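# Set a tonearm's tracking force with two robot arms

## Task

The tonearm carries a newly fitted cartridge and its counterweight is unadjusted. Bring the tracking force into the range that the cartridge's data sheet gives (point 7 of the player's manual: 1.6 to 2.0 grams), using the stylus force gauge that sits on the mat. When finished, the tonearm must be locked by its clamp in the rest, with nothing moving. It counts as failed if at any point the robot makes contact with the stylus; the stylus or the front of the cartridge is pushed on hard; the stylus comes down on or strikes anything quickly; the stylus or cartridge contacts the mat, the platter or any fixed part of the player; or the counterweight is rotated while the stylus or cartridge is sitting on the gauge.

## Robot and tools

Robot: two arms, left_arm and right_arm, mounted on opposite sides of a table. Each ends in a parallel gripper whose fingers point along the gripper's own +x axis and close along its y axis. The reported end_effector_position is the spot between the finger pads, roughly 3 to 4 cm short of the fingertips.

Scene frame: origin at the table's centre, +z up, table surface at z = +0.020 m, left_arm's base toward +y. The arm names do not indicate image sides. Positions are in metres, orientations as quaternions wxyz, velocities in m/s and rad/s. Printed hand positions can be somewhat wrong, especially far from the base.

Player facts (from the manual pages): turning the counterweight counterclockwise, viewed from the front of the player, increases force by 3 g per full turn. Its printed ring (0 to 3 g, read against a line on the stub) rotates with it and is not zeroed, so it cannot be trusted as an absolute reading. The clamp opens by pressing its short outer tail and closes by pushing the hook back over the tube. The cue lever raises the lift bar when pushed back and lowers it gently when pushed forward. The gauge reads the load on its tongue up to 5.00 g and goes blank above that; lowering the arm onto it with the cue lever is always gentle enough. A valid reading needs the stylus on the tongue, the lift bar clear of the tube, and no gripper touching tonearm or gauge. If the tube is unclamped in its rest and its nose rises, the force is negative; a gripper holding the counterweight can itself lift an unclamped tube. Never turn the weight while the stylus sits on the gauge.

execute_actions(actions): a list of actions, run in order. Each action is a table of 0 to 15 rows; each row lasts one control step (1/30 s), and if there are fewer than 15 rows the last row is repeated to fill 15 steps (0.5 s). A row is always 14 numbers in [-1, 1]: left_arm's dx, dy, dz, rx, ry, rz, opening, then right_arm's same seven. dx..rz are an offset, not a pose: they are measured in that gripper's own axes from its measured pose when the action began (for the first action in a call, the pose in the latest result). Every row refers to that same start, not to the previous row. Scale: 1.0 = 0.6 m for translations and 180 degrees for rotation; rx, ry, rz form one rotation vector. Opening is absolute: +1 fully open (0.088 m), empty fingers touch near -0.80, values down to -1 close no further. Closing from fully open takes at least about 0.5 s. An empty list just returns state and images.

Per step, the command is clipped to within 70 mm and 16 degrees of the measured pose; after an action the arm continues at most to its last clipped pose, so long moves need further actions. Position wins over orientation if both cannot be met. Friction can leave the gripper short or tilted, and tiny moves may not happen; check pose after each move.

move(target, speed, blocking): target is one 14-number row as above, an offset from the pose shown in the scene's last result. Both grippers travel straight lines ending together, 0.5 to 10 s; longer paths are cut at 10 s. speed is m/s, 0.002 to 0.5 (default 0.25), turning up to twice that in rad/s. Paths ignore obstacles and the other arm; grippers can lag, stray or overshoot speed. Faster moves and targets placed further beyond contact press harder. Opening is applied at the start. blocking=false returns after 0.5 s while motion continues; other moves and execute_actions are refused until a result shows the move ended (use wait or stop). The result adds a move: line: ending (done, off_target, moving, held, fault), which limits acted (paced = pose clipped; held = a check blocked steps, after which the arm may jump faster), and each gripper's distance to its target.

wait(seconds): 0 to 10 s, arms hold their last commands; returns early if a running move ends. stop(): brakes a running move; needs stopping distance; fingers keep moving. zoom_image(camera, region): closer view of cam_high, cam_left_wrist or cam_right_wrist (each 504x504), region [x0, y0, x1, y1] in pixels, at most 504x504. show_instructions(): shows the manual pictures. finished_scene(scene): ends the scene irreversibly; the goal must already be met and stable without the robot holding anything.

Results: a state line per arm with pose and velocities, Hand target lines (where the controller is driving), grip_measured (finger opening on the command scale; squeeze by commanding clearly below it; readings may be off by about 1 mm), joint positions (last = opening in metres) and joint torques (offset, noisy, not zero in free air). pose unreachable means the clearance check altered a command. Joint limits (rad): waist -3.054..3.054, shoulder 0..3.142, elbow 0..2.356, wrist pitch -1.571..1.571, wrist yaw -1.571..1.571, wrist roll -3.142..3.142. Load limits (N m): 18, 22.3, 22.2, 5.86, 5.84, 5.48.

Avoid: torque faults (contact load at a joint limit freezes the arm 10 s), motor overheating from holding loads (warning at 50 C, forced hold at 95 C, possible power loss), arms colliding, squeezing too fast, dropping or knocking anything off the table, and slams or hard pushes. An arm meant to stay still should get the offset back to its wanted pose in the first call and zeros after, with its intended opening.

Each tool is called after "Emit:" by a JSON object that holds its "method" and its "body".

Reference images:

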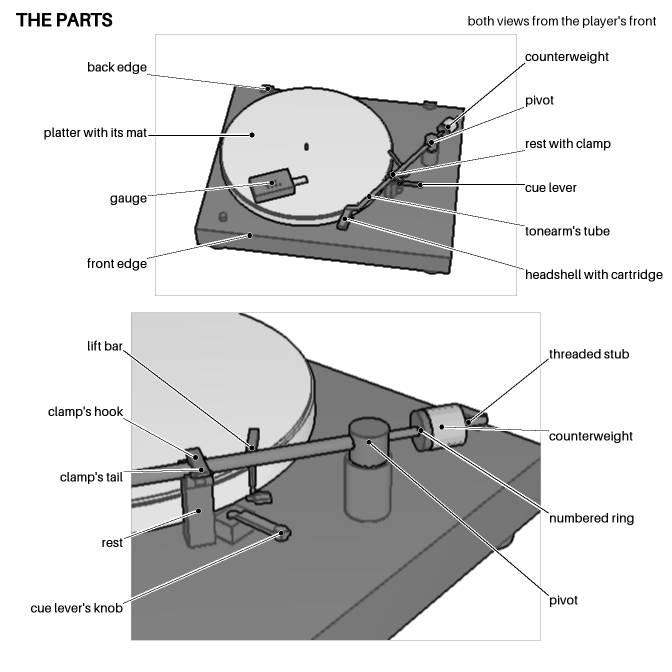

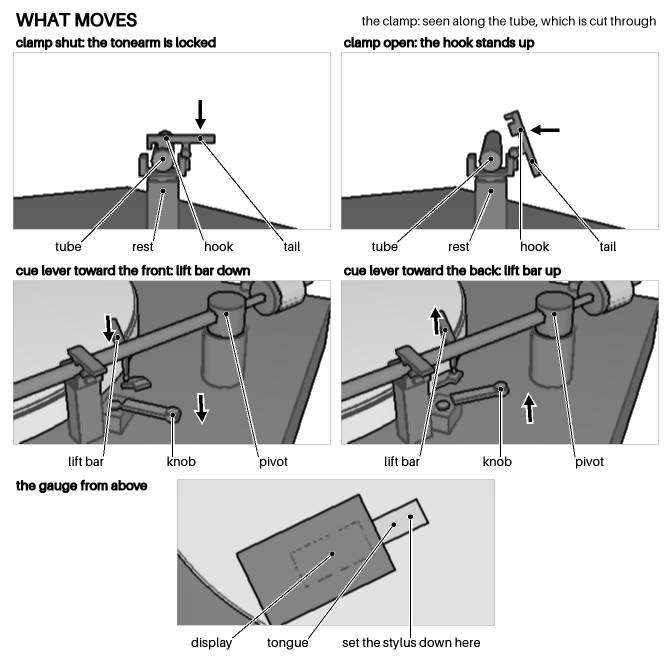

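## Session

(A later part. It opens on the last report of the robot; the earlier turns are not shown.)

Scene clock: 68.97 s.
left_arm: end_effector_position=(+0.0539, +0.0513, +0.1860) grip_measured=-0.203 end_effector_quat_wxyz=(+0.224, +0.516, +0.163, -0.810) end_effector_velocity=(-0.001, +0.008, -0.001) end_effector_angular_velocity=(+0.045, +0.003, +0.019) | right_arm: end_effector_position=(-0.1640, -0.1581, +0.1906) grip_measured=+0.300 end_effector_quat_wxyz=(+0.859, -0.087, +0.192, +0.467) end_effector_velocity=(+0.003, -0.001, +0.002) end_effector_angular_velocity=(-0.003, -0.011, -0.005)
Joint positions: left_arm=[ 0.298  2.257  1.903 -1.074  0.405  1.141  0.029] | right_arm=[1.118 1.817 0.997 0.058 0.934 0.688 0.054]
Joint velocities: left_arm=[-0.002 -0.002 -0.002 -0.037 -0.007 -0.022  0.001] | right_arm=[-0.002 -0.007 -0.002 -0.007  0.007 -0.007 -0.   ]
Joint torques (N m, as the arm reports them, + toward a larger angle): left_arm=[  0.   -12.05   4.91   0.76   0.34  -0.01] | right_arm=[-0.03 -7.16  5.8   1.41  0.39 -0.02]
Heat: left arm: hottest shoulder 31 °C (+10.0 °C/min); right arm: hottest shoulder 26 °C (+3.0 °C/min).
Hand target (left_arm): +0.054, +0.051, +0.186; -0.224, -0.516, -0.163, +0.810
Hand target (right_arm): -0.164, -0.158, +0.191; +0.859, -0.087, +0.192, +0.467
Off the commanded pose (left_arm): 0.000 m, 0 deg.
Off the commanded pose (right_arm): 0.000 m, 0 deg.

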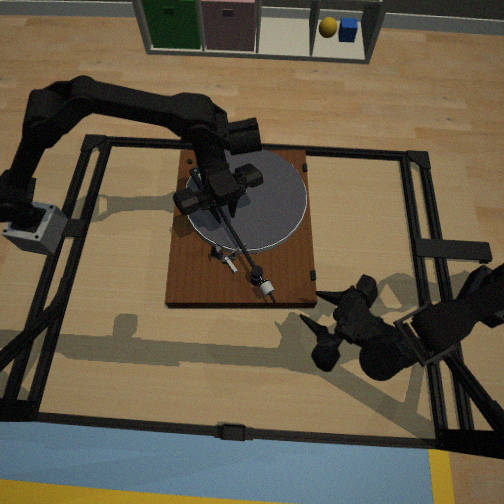

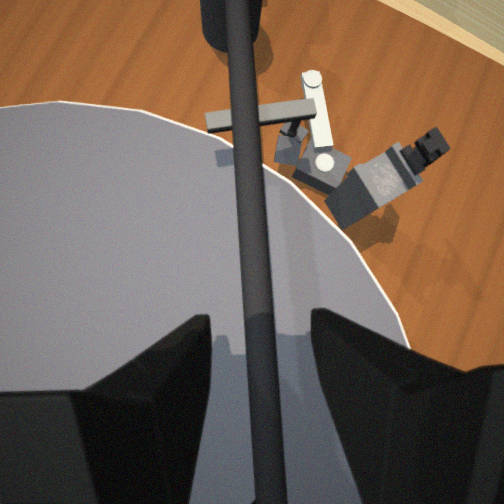

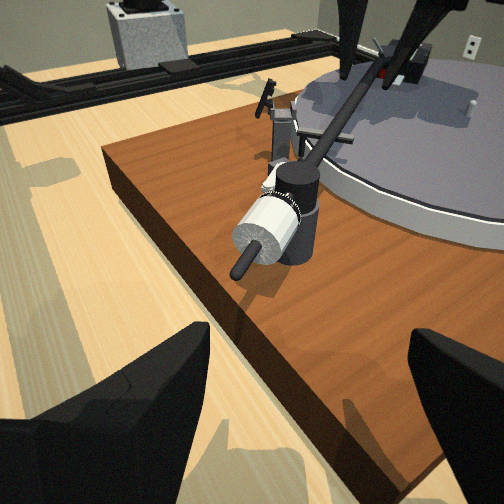

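Emit:
{"method": "move", "body": {"target": [-0.1,0,0.045,0,0,0,-0.2, 0,0,0,0,0,0,0.3], "speed": 0.12}}

Emit:
{"method": "zoom_image", "body": {"camera": "cam_right_wrist", "region": [340, 20, 440, 120]}}

Emit:
{"method": "move", "body": {"target": [0.01,-0.222,-0.168,-0.307,-0.25,0.41,1, 0,0,0,0,0,0,0.3], "speed": 0.45}}

Emit:
{"method": "zoom_image", "body": {"camera": "cam_high", "region": [175, 155, 255, 235]}}

Scene clock: 73.03 s.
left_arm: end_effector_position=(+0.0539, +0.0522, +0.2534) grip_measured=-0.200 end_effector_quat_wxyz=(+0.224, +0.516, +0.163, -0.810) end_effector_velocity=(+0.002, +0.002, +0.003) end_effector_angular_velocity=(+0.016, -0.002, +0.023) | right_arm: end_effector_position=(-0.1640, -0.1581, +0.1908) grip_measured=+0.300 end_effector_quat_wxyz=(+0.859, -0.087, +0.192, +0.467) end_effector_velocity=(+0.003, -0.001, -0.000) end_effector_angular_velocity=(-0.015, -0.025, +0.001)
Joint positions: left_arm=[ 0.298  2.259  2.174 -1.343  0.405  1.141  0.029] | right_arm=[1.118 1.816 0.997 0.058 0.934 0.688 0.054]
Joint velocities: left_arm=[ 0.002  0.002  0.017 -0.022 -0.007 -0.022 -0.   ] | right_arm=[-0.002 -0.002 -0.002 -0.007  0.007 -0.022 -0.   ]
Joint torques (N m, as the arm reports them, + toward a larger angle): left_arm=[  0.24 -10.45   6.34   0.58   0.37   0.09] | right_arm=[-0.02 -7.14  5.79  1.41  0.39 -0.01]
Heat: left arm: hottest shoulder 32 °C (+10.2 °C/min); right arm: hottest shoulder 26 °C (+2.0 °C/min).
Hand target (left_arm): +0.055, +0.050, +0.252; -0.224, -0.516, -0.163, +0.810
Hand target (right_arm): -0.164, -0.158, +0.191; +0.859, -0.087, +0.192, +0.467
Off the commanded pose (left_arm): 0.003 m, 0 deg.
Off the commanded pose (right_arm): 0.000 m, 0 deg.
move: done

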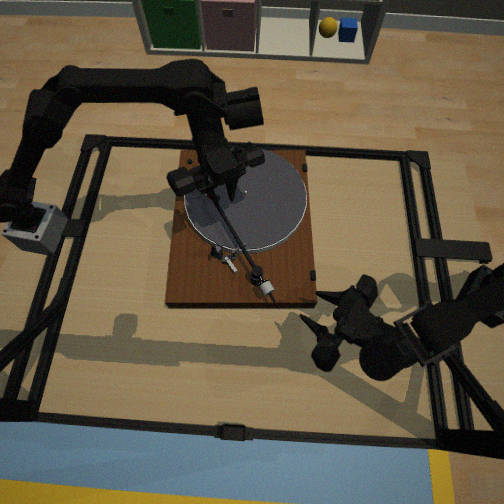

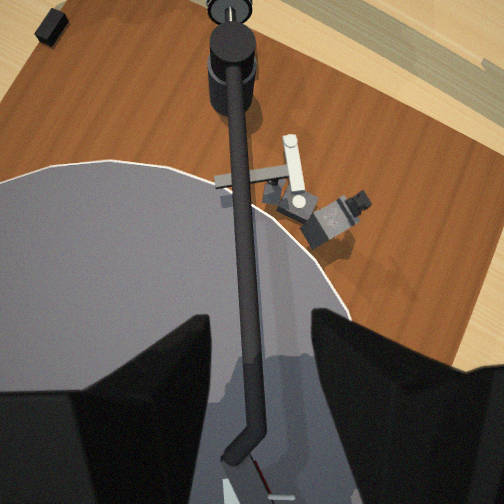

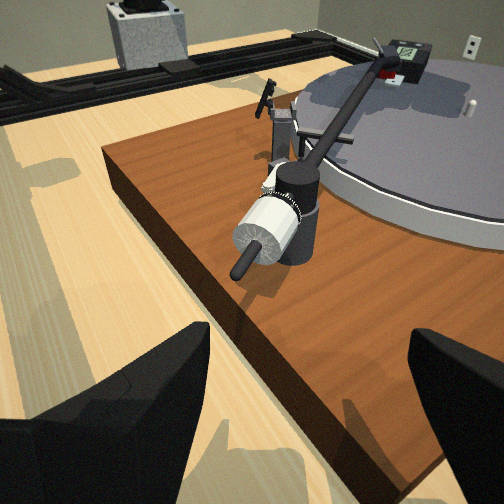

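Region (340, 20, 440, 120) of cam_right_wrist's 504x504 image, scaled by 5.040, with more detail than that image has.

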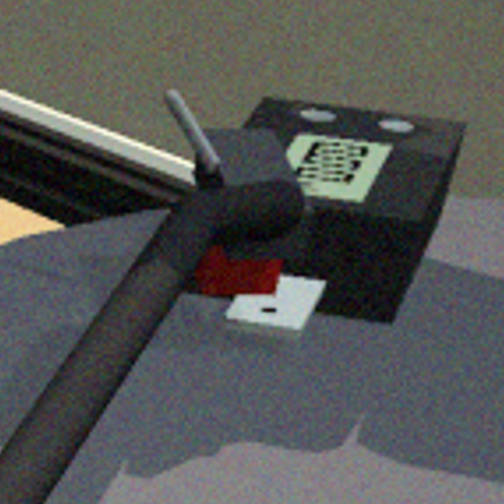

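Scene clock: 75.70 s.
left_arm: end_effector_position=(+0.0581, +0.2103, +0.2136) grip_measured=+1.000 end_effector_quat_wxyz=(+0.868, +0.034, +0.075, -0.490) end_effector_velocity=(+0.002, +0.001, +0.000) end_effector_angular_velocity=(-0.012, +0.003, +0.020) | right_arm: end_effector_position=(-0.1640, -0.1580, +0.1908) grip_measured=+0.300 end_effector_quat_wxyz=(+0.859, -0.086, +0.192, +0.467) end_effector_velocity=(-0.001, -0.000, -0.001) end_effector_angular_velocity=(-0.020, -0.005, +0.022)
Joint positions: left_arm=[-0.149  1.533  0.2    1.095 -0.806 -0.188  0.088] | right_arm=[1.118 1.816 0.997 0.058 0.934 0.688 0.054]
Joint velocities: left_arm=[-0.002  0.012 -0.002  0.022 -0.022 -0.007  0.   ] | right_arm=[-0.002 -0.007 -0.002 -0.007 -0.022 -0.022 -0.   ]
Joint torques (N m, as the arm reports them, + toward a larger angle): left_arm=[-0.17 -3.09  2.05  2.09 -0.35 -0.1 ] | right_arm=[-0.02 -7.15  5.79  1.42  0.39 -0.01]
Heat: left arm: hottest shoulder 32 °C (+9.3 °C/min); right arm: hottest shoulder 26 °C (+2.1 °C/min).
Hand target (left_arm): +0.059, +0.213, +0.210; +0.868, +0.039, +0.076, -0.488
Hand target (right_arm): -0.164, -0.158, +0.191; +0.859, -0.086, +0.192, +0.467
Off the commanded pose (left_arm): 0.005 m, 1 deg.
Off the commanded pose (right_arm): 0.000 m, 0 deg.
move: done

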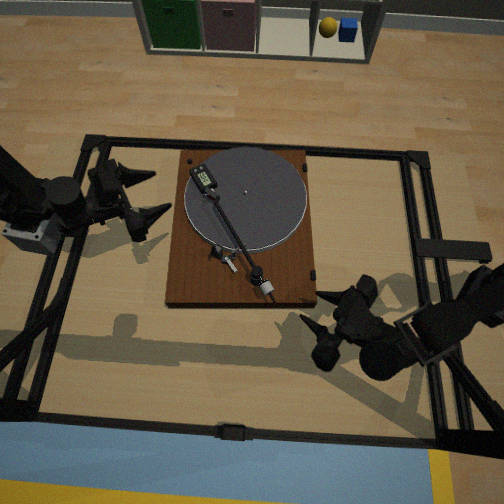

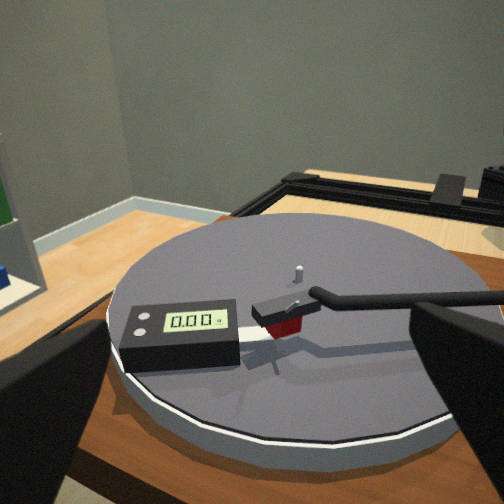

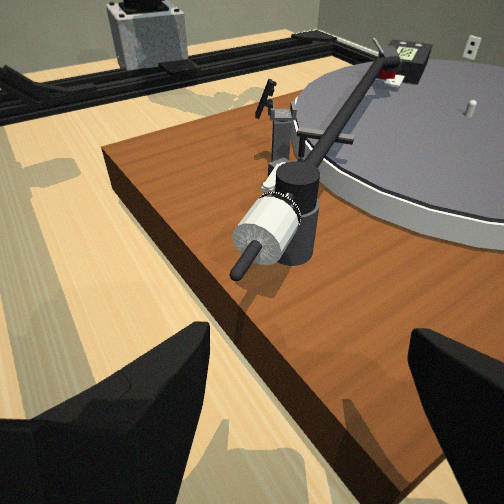

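Region (175, 155, 255, 235) of cam_high's 504x504 image, scaled by 6.300, with more detail than that image has.

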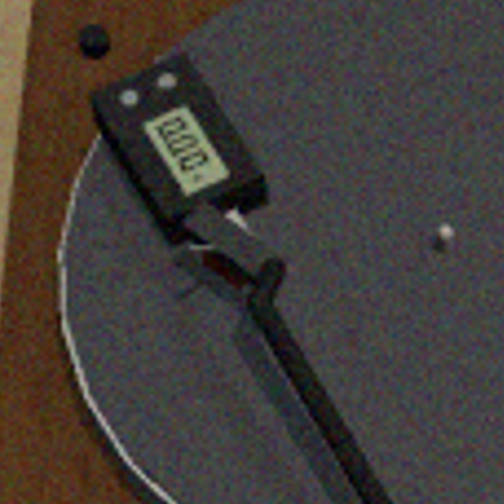

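Emit:
{"method": "zoom_image", "body": {"camera": "cam_left_wrist", "region": [220, 270, 340, 390]}}

Region (220, 270, 340, 390) of cam_left_wrist's 504x504 image, scaled by 4.200, with more detail than that image has.

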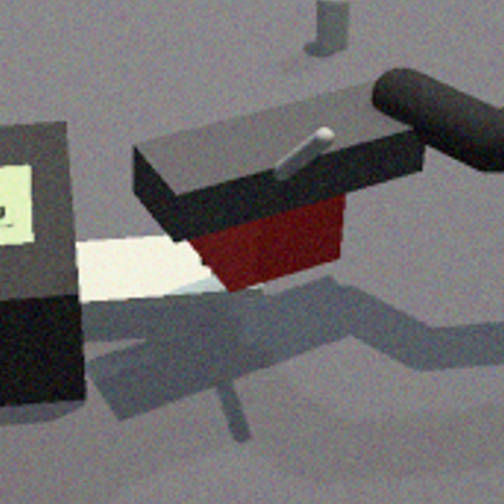

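Emit:
{"method": "move", "body": {"target": [0.15,-0.103,-0.062,0,0.139,0,-0.85, 0,0,0,0,0,0,0.3], "speed": 0.15}}

Emit:
{"method": "zoom_image", "body": {"camera": "cam_right_wrist", "region": [300, 0, 440, 140]}}

Scene clock: 80.80 s.
left_arm: end_effector_position=(+0.0469, +0.1108, +0.1636) grip_measured=-0.792 end_effector_quat_wxyz=(+0.832, +0.143, +0.257, -0.471) end_effector_velocity=(-0.000, -0.000, -0.002) end_effector_angular_velocity=(+0.013, -0.002, +0.007) | right_arm: end_effector_position=(-0.1641, -0.1580, +0.1909) grip_measured=+0.300 end_effector_quat_wxyz=(+0.859, -0.086, +0.192, +0.467) end_effector_velocity=(-0.002, +0.001, -0.001) end_effector_angular_velocity=(-0.020, -0.005, +0.022)
Joint positions: left_arm=[-0.037  1.798  0.774  0.296 -0.566 -0.452  0.   ] | right_arm=[1.118 1.816 0.997 0.058 0.934 0.688 0.054]
Joint velocities: left_arm=[-0.002  0.007  0.012 -0.022 -0.007 -0.007 -0.   ] | right_arm=[-0.002 -0.002  0.002 -0.007 -0.022 -0.022 -0.   ]
Joint torques (N m, as the arm reports them, + toward a larger angle): left_arm=[ 0.26 -6.51  5.48  1.54 -0.08 -0.16] | right_arm=[-0.02 -7.14  5.79  1.41  0.39 -0.01]
Heat: left arm: hottest shoulder 31 °C (+7.1 °C/min); right arm: hottest shoulder 26 °C (+2.0 °C/min).
Hand target (left_arm): +0.047, +0.107, +0.163; +0.831, +0.140, +0.260, -0.471
Hand target (right_arm): -0.164, -0.158, +0.191; +0.859, -0.086, +0.192, +0.467
Off the commanded pose (left_arm): 0.004 m, 1 deg.
Off the commanded pose (right_arm): 0.000 m, 0 deg.
move: done

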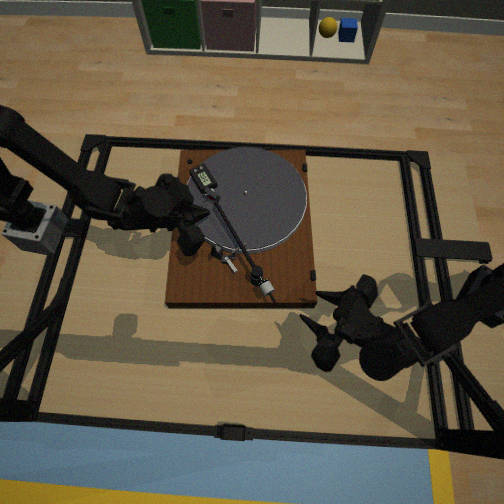

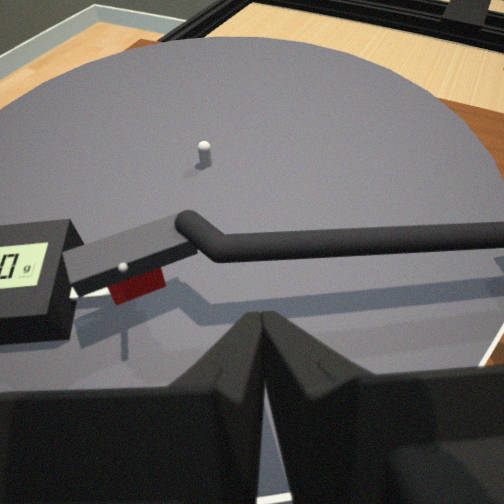

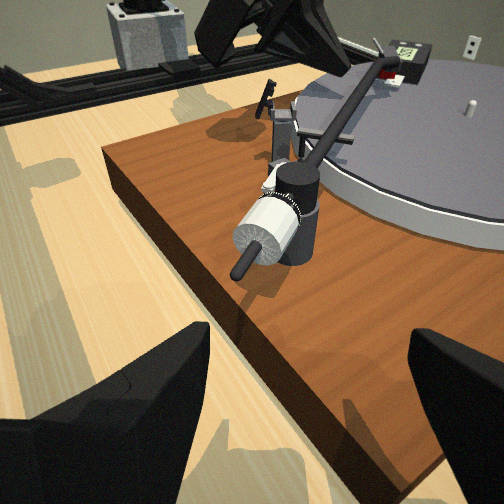

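Region (300, 0, 440, 140) of cam_right_wrist's 504x504 image, scaled by 3.600, with more detail than that image has.

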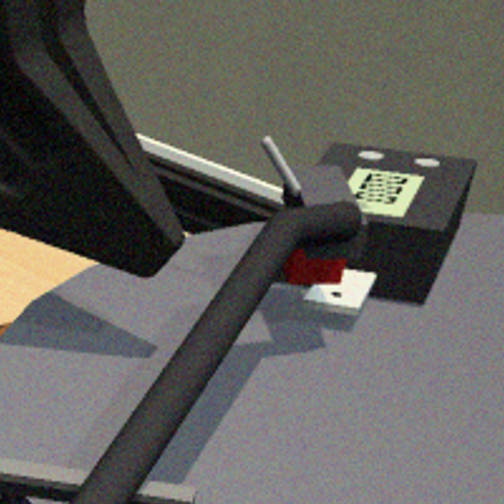

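Emit:
{"method": "move", "body": {"target": [0.03,0,0.012,-0.045,0,0,-0.85, 0,0,0,0,0,0,0.3], "speed": 0.04}}

Emit:
{"method": "zoom_image", "body": {"camera": "cam_right_wrist", "region": [300, 0, 440, 140]}}

Scene clock: 83.70 s.
left_arm: end_effector_position=(+0.0564, +0.0984, +0.1592) grip_measured=-0.792 end_effector_quat_wxyz=(+0.840, +0.089, +0.288, -0.451) end_effector_velocity=(+0.000, +0.002, -0.002) end_effector_angular_velocity=(+0.008, -0.001, +0.007) | right_arm: end_effector_position=(-0.1641, -0.1580, +0.1909) grip_measured=+0.300 end_effector_quat_wxyz=(+0.859, -0.086, +0.192, +0.467) end_effector_velocity=(-0.000, -0.002, -0.004) end_effector_angular_velocity=(-0.030, -0.003, +0.016)
Joint positions: left_arm=[-0.003  1.847  0.814  0.313 -0.543 -0.559  0.   ] | right_arm=[1.118 1.816 0.997 0.058 0.934 0.688 0.054]
Joint velocities: left_arm=[-0.002  0.002 -0.002 -0.007 -0.007 -0.007 -0.   ] | right_arm=[-0.002 -0.002 -0.002 -0.022 -0.022 -0.007  0.   ]
Joint torques (N m, as the arm reports them, + toward a larger angle): left_arm=[ 0.28 -6.72  5.7   1.93 -0.08 -0.17] | right_arm=[-0.02 -7.15  5.8   1.41  0.39 -0.01]
Heat: left arm: hottest shoulder 31 °C (+7.1 °C/min); right arm: hottest shoulder 26 °C (+1.0 °C/min).
Hand target (left_arm): +0.056, +0.094, +0.160; +0.840, +0.084, +0.290, -0.452
Hand target (right_arm): -0.164, -0.158, +0.191; +0.859, -0.086, +0.192, +0.467
Off the commanded pose (left_arm): 0.004 m, 1 deg.
Off the commanded pose (right_arm): 0.000 m, 0 deg.
move: done

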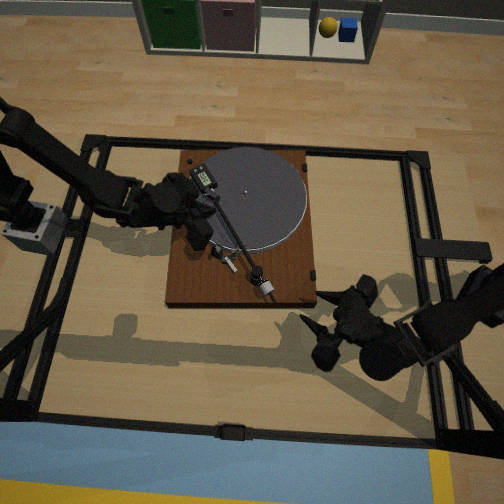

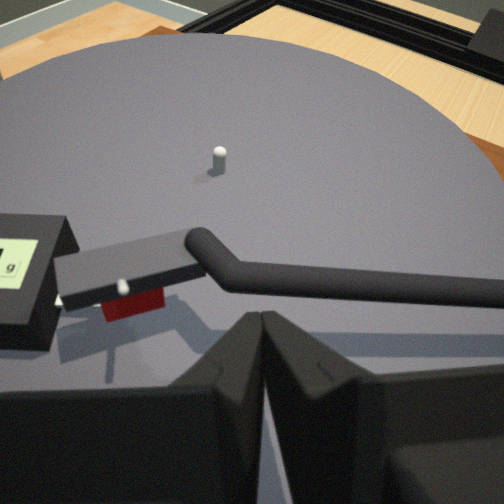

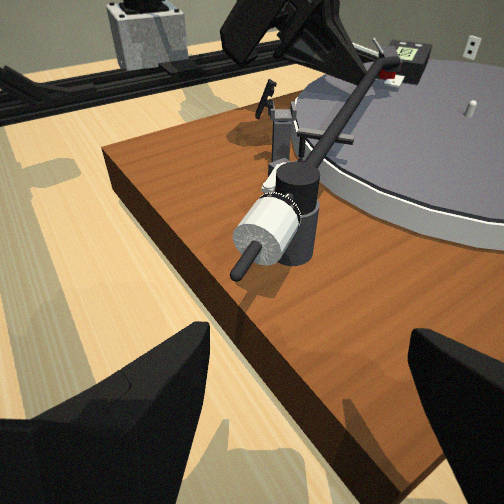

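Region (300, 0, 440, 140) of cam_right_wrist's 504x504 image, scaled by 3.600, with more detail than that image has.

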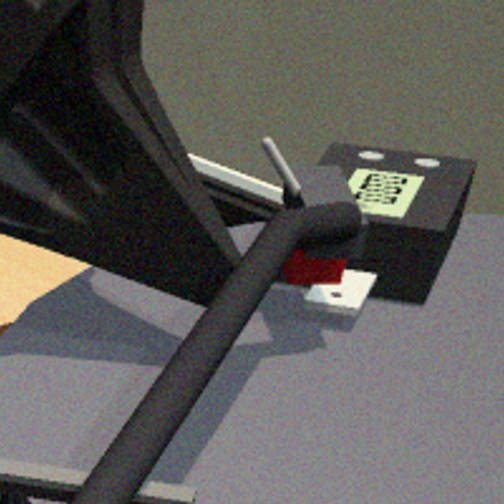

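Emit:
{"method": "move", "body": {"target": [0.018,-0.007,0.0155,0,0,0,-0.85, 0,0,0,0,0,0,0.3], "speed": 0.012}}

Emit:
{"method": "zoom_image", "body": {"camera": "cam_right_wrist", "region": [300, 0, 440, 140]}}

Scene clock: 85.80 s.
left_arm: end_effector_position=(+0.0613, +0.0879, +0.1616) grip_measured=-0.792 end_effector_quat_wxyz=(+0.841, +0.087, +0.288, -0.449) end_effector_velocity=(-0.002, +0.000, -0.001) end_effector_angular_velocity=(-0.003, +0.010, +0.011) | right_arm: end_effector_position=(-0.1641, -0.1580, +0.1911) grip_measured=+0.300 end_effector_quat_wxyz=(+0.859, -0.086, +0.192, +0.467) end_effector_velocity=(+0.003, -0.001, -0.002) end_effector_angular_velocity=(-0.019, -0.027, +0.001)
Joint positions: left_arm=[ 0.015  1.871  0.859  0.3   -0.533 -0.549  0.   ] | right_arm=[1.118 1.816 0.997 0.058 0.934 0.688 0.054]
Joint velocities: left_arm=[-0.007  0.002  0.002 -0.007 -0.007 -0.022 -0.   ] | right_arm=[-0.002  0.002 -0.002 -0.007  0.007 -0.022 -0.   ]
Joint torques (N m, as the arm reports them, + toward a larger angle): left_arm=[ 0.21 -7.18  5.72  1.59 -0.06  0.15] | right_arm=[-0.03 -7.15  5.8   1.42  0.39 -0.01]
Heat: left arm: hottest shoulder 31 °C (+7.1 °C/min); right arm: hottest elbow 27 °C (+2.0 °C/min).
Hand target (left_arm): +0.061, +0.085, +0.161; +0.840, +0.089, +0.288, -0.451
Hand target (right_arm): -0.164, -0.158, +0.191; +0.859, -0.086, +0.192, +0.467
Off the commanded pose (left_arm): 0.003 m, 0 deg.
Off the commanded pose (right_arm): 0.000 m, 0 deg.
move: done

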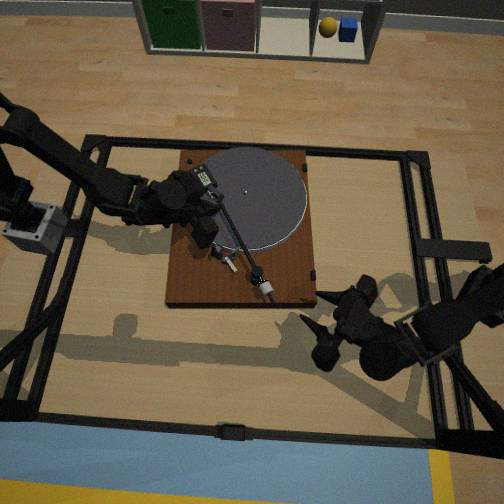

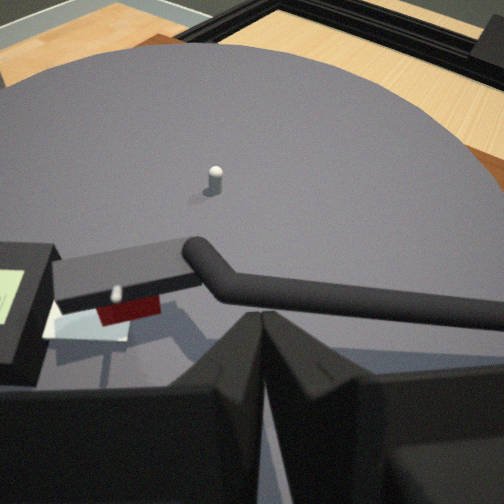

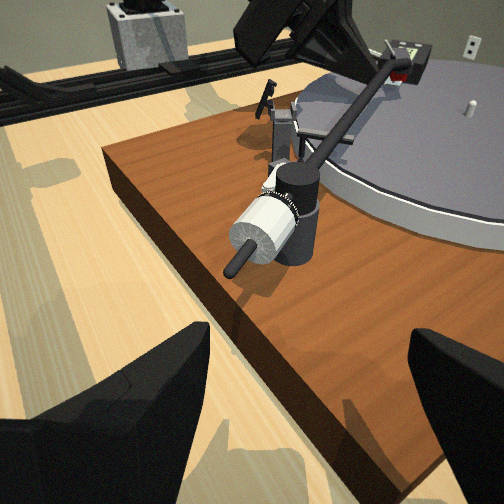

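Region (300, 0, 440, 140) of cam_right_wrist's 504x504 image, scaled by 3.600, with more detail than that image has.

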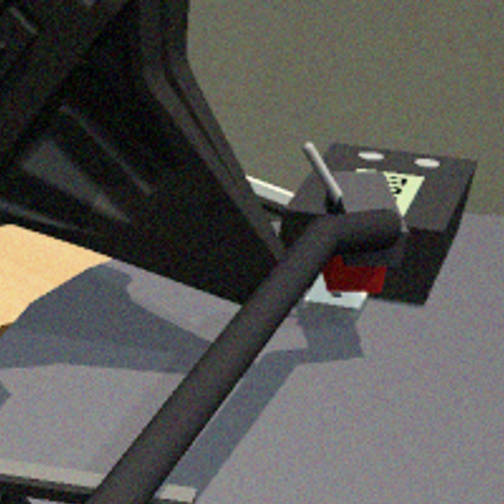

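Emit:
{"method": "move", "body": {"target": [-0.13,0.03,-0.06,0.045,-0.11,0,-0.3, 0,0,0,0,0,0,0.3], "speed": 0.15}}

Emit:
{"method": "zoom_image", "body": {"camera": "cam_left_wrist", "region": [100, 200, 300, 360]}}

Emit:
{"method": "zoom_image", "body": {"camera": "cam_high", "region": [185, 160, 245, 220]}}

Scene clock: 88.47 s.
left_arm: end_effector_position=(+0.0276, +0.1649, +0.1782) grip_measured=-0.300 end_effector_quat_wxyz=(+0.869, +0.058, +0.109, -0.479) end_effector_velocity=(-0.001, +0.003, +0.001) end_effector_angular_velocity=(-0.023, +0.004, +0.010) | right_arm: end_effector_position=(-0.1641, -0.1580, +0.1911) grip_measured=+0.300 end_effector_quat_wxyz=(+0.859, -0.086, +0.192, +0.467) end_effector_velocity=(+0.004, -0.002, +0.001) end_effector_angular_velocity=(-0.003, -0.022, -0.015)
Joint positions: left_arm=[-0.218  1.81   0.421  0.999 -0.874 -0.309  0.024] | right_arm=[1.118 1.816 0.997 0.058 0.934 0.688 0.054]
Joint velocities: left_arm=[-0.012  0.007 -0.012  0.037 -0.022 -0.007 -0.   ] | right_arm=[-0.002 -0.002 -0.002 -0.007  0.022 -0.007 -0.   ]
Joint torques (N m, as the arm reports them, + toward a larger angle): left_arm=[-0.12 -4.95  1.82  1.98 -0.43  0.19] | right_arm=[-0.02 -7.15  5.79  1.42  0.39 -0.01]
Heat: left arm: hottest shoulder 30 °C (+5.0 °C/min); right arm: hottest elbow 27 °C (+2.0 °C/min).
Hand target (left_arm): +0.028, +0.168, +0.174; +0.870, +0.067, +0.107, -0.477
Hand target (right_arm): -0.164, -0.158, +0.191; +0.859, -0.086, +0.192, +0.467
Off the commanded pose (left_arm): 0.005 m, 1 deg.
Off the commanded pose (right_arm): 0.000 m, 0 deg.
move: done

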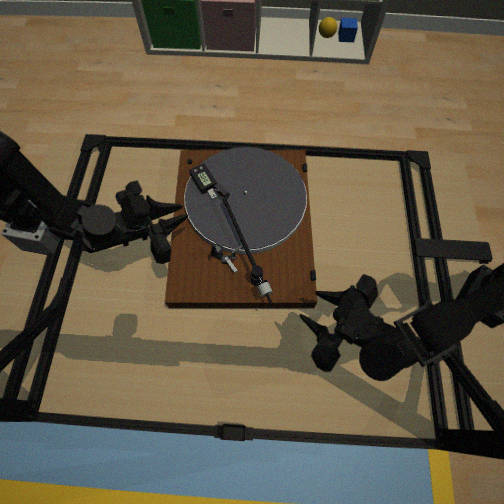

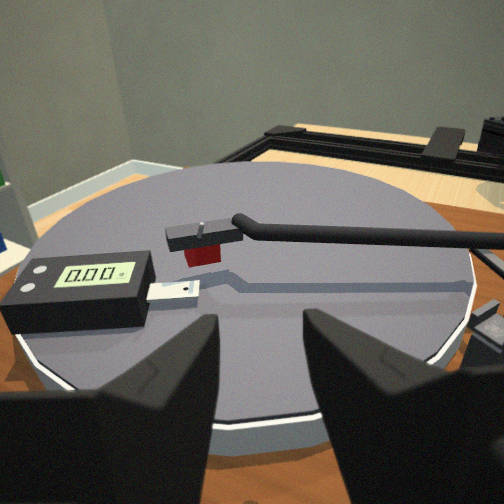

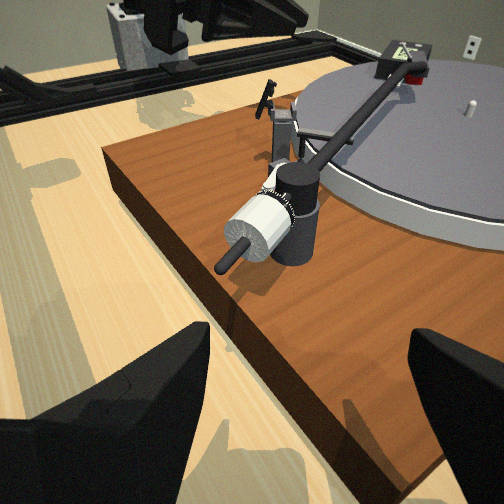

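Region (100, 200, 300, 360) of cam_left_wrist's 504x504 image, scaled by 2.520, with more detail than that image has; it fills the top 403 rows of this view, and the rest is white.

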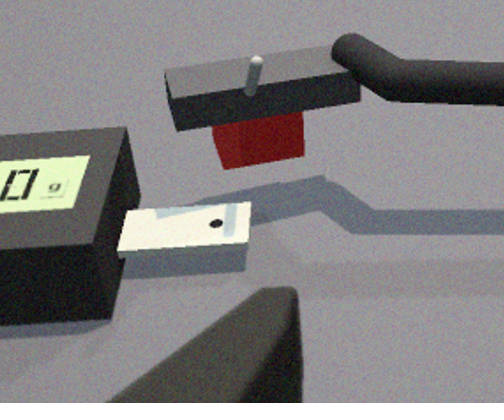

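Region (185, 160, 245, 220) of cam_high's 504x504 image, scaled by 8.400, with more detail than that image has.

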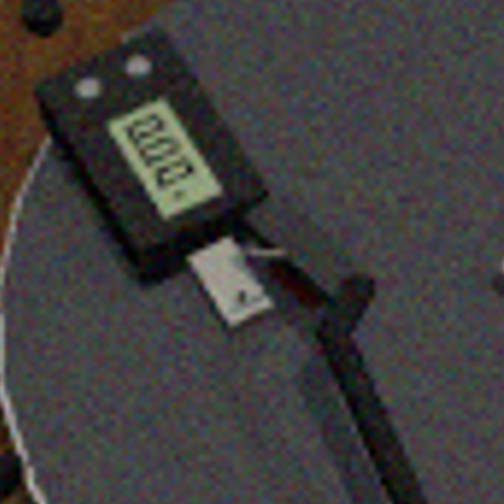

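Emit:
{"method": "move", "body": {"target": [0,0,0.105,0,0,0,0.1, 0,0,0,0,0,0,0.3], "speed": 0.2}}

Emit:
{"method": "move", "body": {"target": [0.165,-0.064,0.045,0.334,0.226,-0.41,0.1, 0,0,0,0,0,0,0.3], "speed": 0.45}}

Scene clock: 90.93 s.
left_arm: end_effector_position=(+0.0365, +0.1551, +0.2327) grip_measured=+0.100 end_effector_quat_wxyz=(+0.870, +0.068, +0.109, -0.477) end_effector_velocity=(+0.002, +0.000, +0.002) end_effector_angular_velocity=(+0.002, +0.001, +0.011) | right_arm: end_effector_position=(-0.1641, -0.1580, +0.1911) grip_measured=+0.300 end_effector_quat_wxyz=(+0.859, -0.086, +0.192, +0.467) end_effector_velocity=(+0.003, -0.001, -0.000) end_effector_angular_velocity=(-0.022, -0.036, +0.007)
Joint positions: left_arm=[-0.173  1.565  0.52   0.656 -0.835 -0.28   0.044] | right_arm=[1.118 1.816 0.997 0.058 0.934 0.688 0.054]
Joint velocities: left_arm=[ 0.002 -0.007  0.007 -0.022 -0.007 -0.007  0.   ] | right_arm=[-0.002 -0.002 -0.002 -0.007  0.007 -0.037 -0.   ]
Joint torques (N m, as the arm reports them, + toward a larger angle): left_arm=[ 0.27 -6.64  5.6   1.65 -0.01 -0.07] | right_arm=[-0.02 -7.15  5.8   1.42  0.39 -0.01]
Heat: left arm: hottest shoulder 30 °C (+5.1 °C/min); right arm: hottest elbow 27 °C (+2.0 °C/min).
Hand target (left_arm): +0.036, +0.152, +0.239; +0.869, +0.058, +0.109, -0.479
Hand target (right_arm): -0.164, -0.158, +0.191; +0.859, -0.086, +0.192, +0.467
Off the commanded pose (left_arm): 0.007 m, 1 deg.
Off the commanded pose (right_arm): 0.000 m, 0 deg.
move: done

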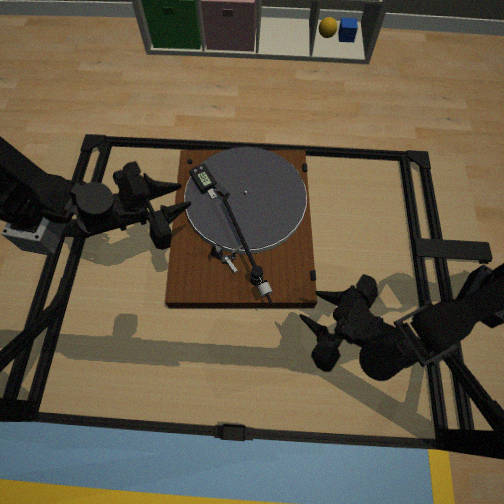

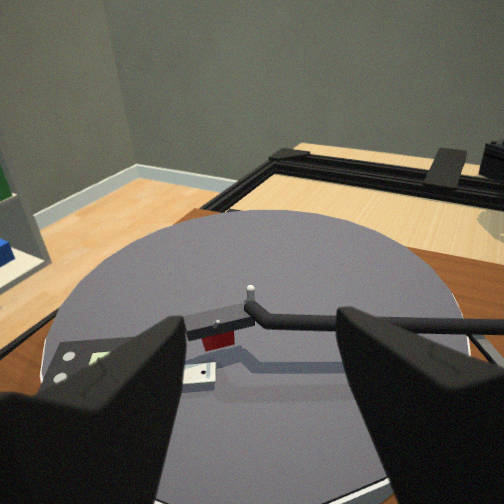

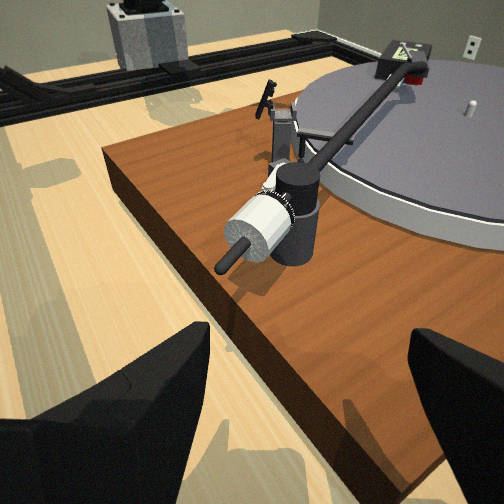

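Scene clock: 93.60 s.
left_arm: end_effector_position=(+0.0574, +0.0501, +0.2353) grip_measured=+0.100 end_effector_quat_wxyz=(+0.207, +0.524, +0.159, -0.810) end_effector_velocity=(+0.000, -0.001, +0.002) end_effector_angular_velocity=(+0.011, -0.006, -0.008) | right_arm: end_effector_position=(-0.1641, -0.1579, +0.1912) grip_measured=+0.300 end_effector_quat_wxyz=(+0.859, -0.086, +0.192, +0.467) end_effector_velocity=(+0.005, -0.001, -0.000) end_effector_angular_velocity=(-0.015, -0.025, -0.004)
Joint positions: left_arm=[ 0.303  2.294  2.165 -1.329  0.399  1.184  0.044] | right_arm=[1.118 1.816 0.997 0.058 0.934 0.688 0.054]
Joint velocities: left_arm=[-0.002  0.022  0.046 -0.037 -0.007  0.007 -0.   ] | right_arm=[-0.007 -0.002 -0.002 -0.007  0.007 -0.022 -0.   ]
Joint torques (N m, as the arm reports them, + toward a larger angle): left_arm=[ -0.04 -10.65   6.24   0.5    0.17   0.13] | right_arm=[-0.02 -7.14  5.8   1.42  0.39 -0.02]
Heat: left arm: hottest shoulder 30 °C (+4.1 °C/min); right arm: hottest elbow 27 °C (+2.0 °C/min).
Hand target (left_arm): +0.058, +0.048, +0.233; -0.205, -0.527, -0.158, +0.810
Hand target (right_arm): -0.164, -0.158, +0.191; +0.859, -0.086, +0.192, +0.467
Off the commanded pose (left_arm): 0.004 m, 0 deg.
Off the commanded pose (right_arm): 0.000 m, 0 deg.
move: done

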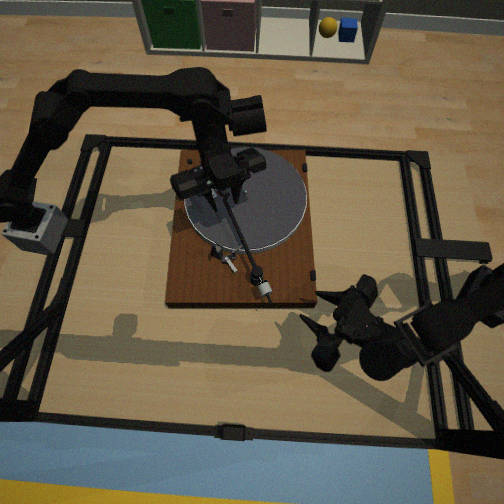

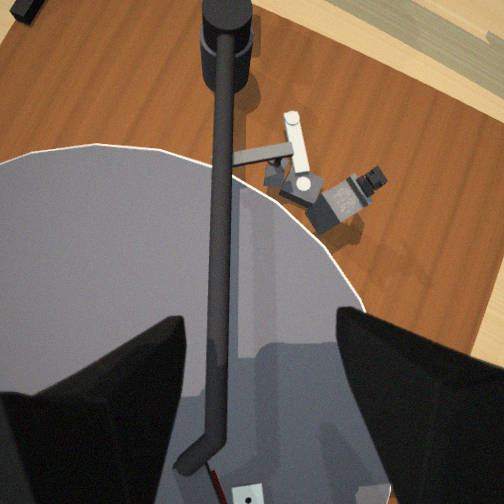

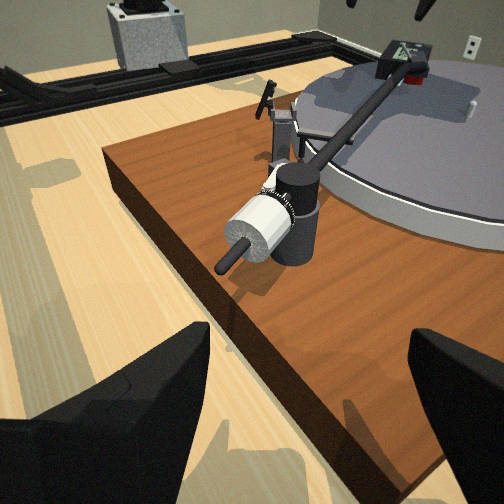

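Emit:
{"method": "move", "body": {"target": [0.089,0.003,-0.038,0,0,0,0.55, 0,0,0,0,0,0,0.3], "speed": 0.07}}

Scene clock: 95.37 s.
left_arm: end_effector_position=(+0.0578, +0.0477, +0.1801) grip_measured=+0.550 end_effector_quat_wxyz=(+0.210, +0.524, +0.155, -0.811) end_effector_velocity=(+0.002, +0.001, -0.003) end_effector_angular_velocity=(+0.006, -0.005, +0.010) | right_arm: end_effector_position=(-0.1641, -0.1579, +0.1912) grip_measured=+0.300 end_effector_quat_wxyz=(+0.859, -0.086, +0.192, +0.467) end_effector_velocity=(+0.003, -0.002, -0.002) end_effector_angular_velocity=(-0.012, -0.016, -0.005)
Joint positions: left_arm=[ 0.303  2.297  1.95  -1.102  0.399  1.185  0.066] | right_arm=[1.118 1.816 0.997 0.058 0.934 0.688 0.054]
Joint velocities: left_arm=[ 0.002 -0.002 -0.012  0.007 -0.007 -0.007 -0.   ] | right_arm=[-0.002 -0.002 -0.007 -0.007  0.007 -0.007  0.   ]
Joint torques (N m, as the arm reports them, + toward a larger angle): left_arm=[ -0.15 -12.53   3.46   0.88   0.32  -0.1 ] | right_arm=[-0.01 -7.15  5.8   1.42  0.39 -0.01]
Heat: left arm: hottest shoulder 31 °C (+5.0 °C/min); right arm: hottest elbow 27 °C (+2.0 °C/min).
Hand target (left_arm): +0.056, +0.050, +0.177; -0.207, -0.524, -0.159, +0.811
Hand target (right_arm): -0.164, -0.158, +0.191; +0.859, -0.086, +0.192, +0.467
Off the commanded pose (left_arm): 0.004 m, 1 deg.
Off the commanded pose (right_arm): 0.000 m, 0 deg.
move: done

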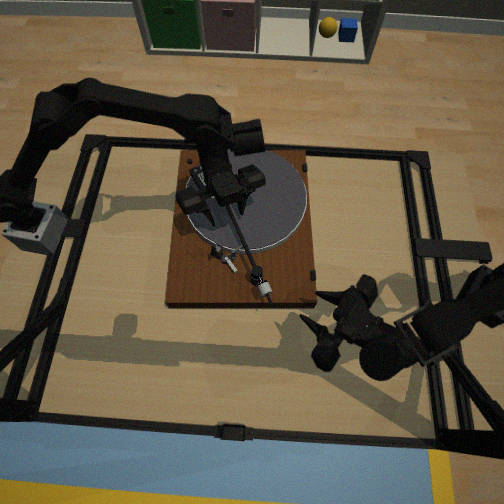

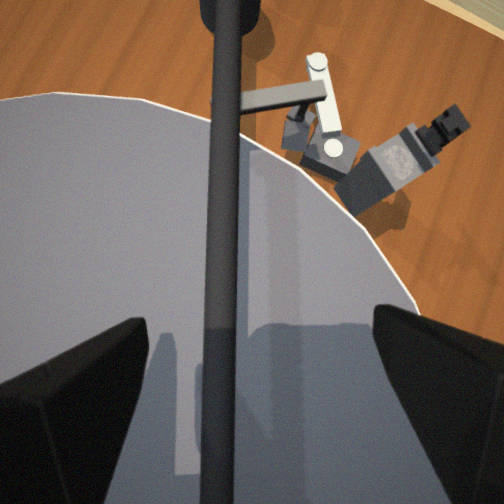

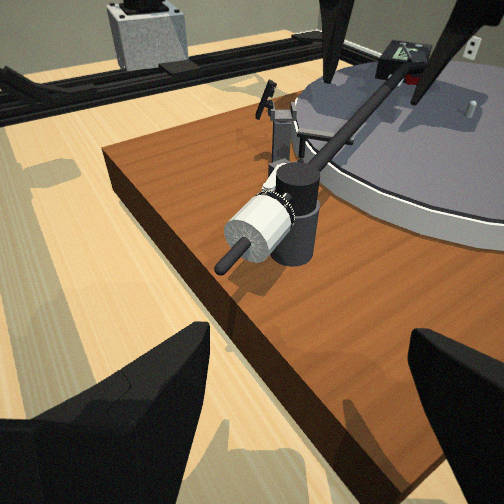

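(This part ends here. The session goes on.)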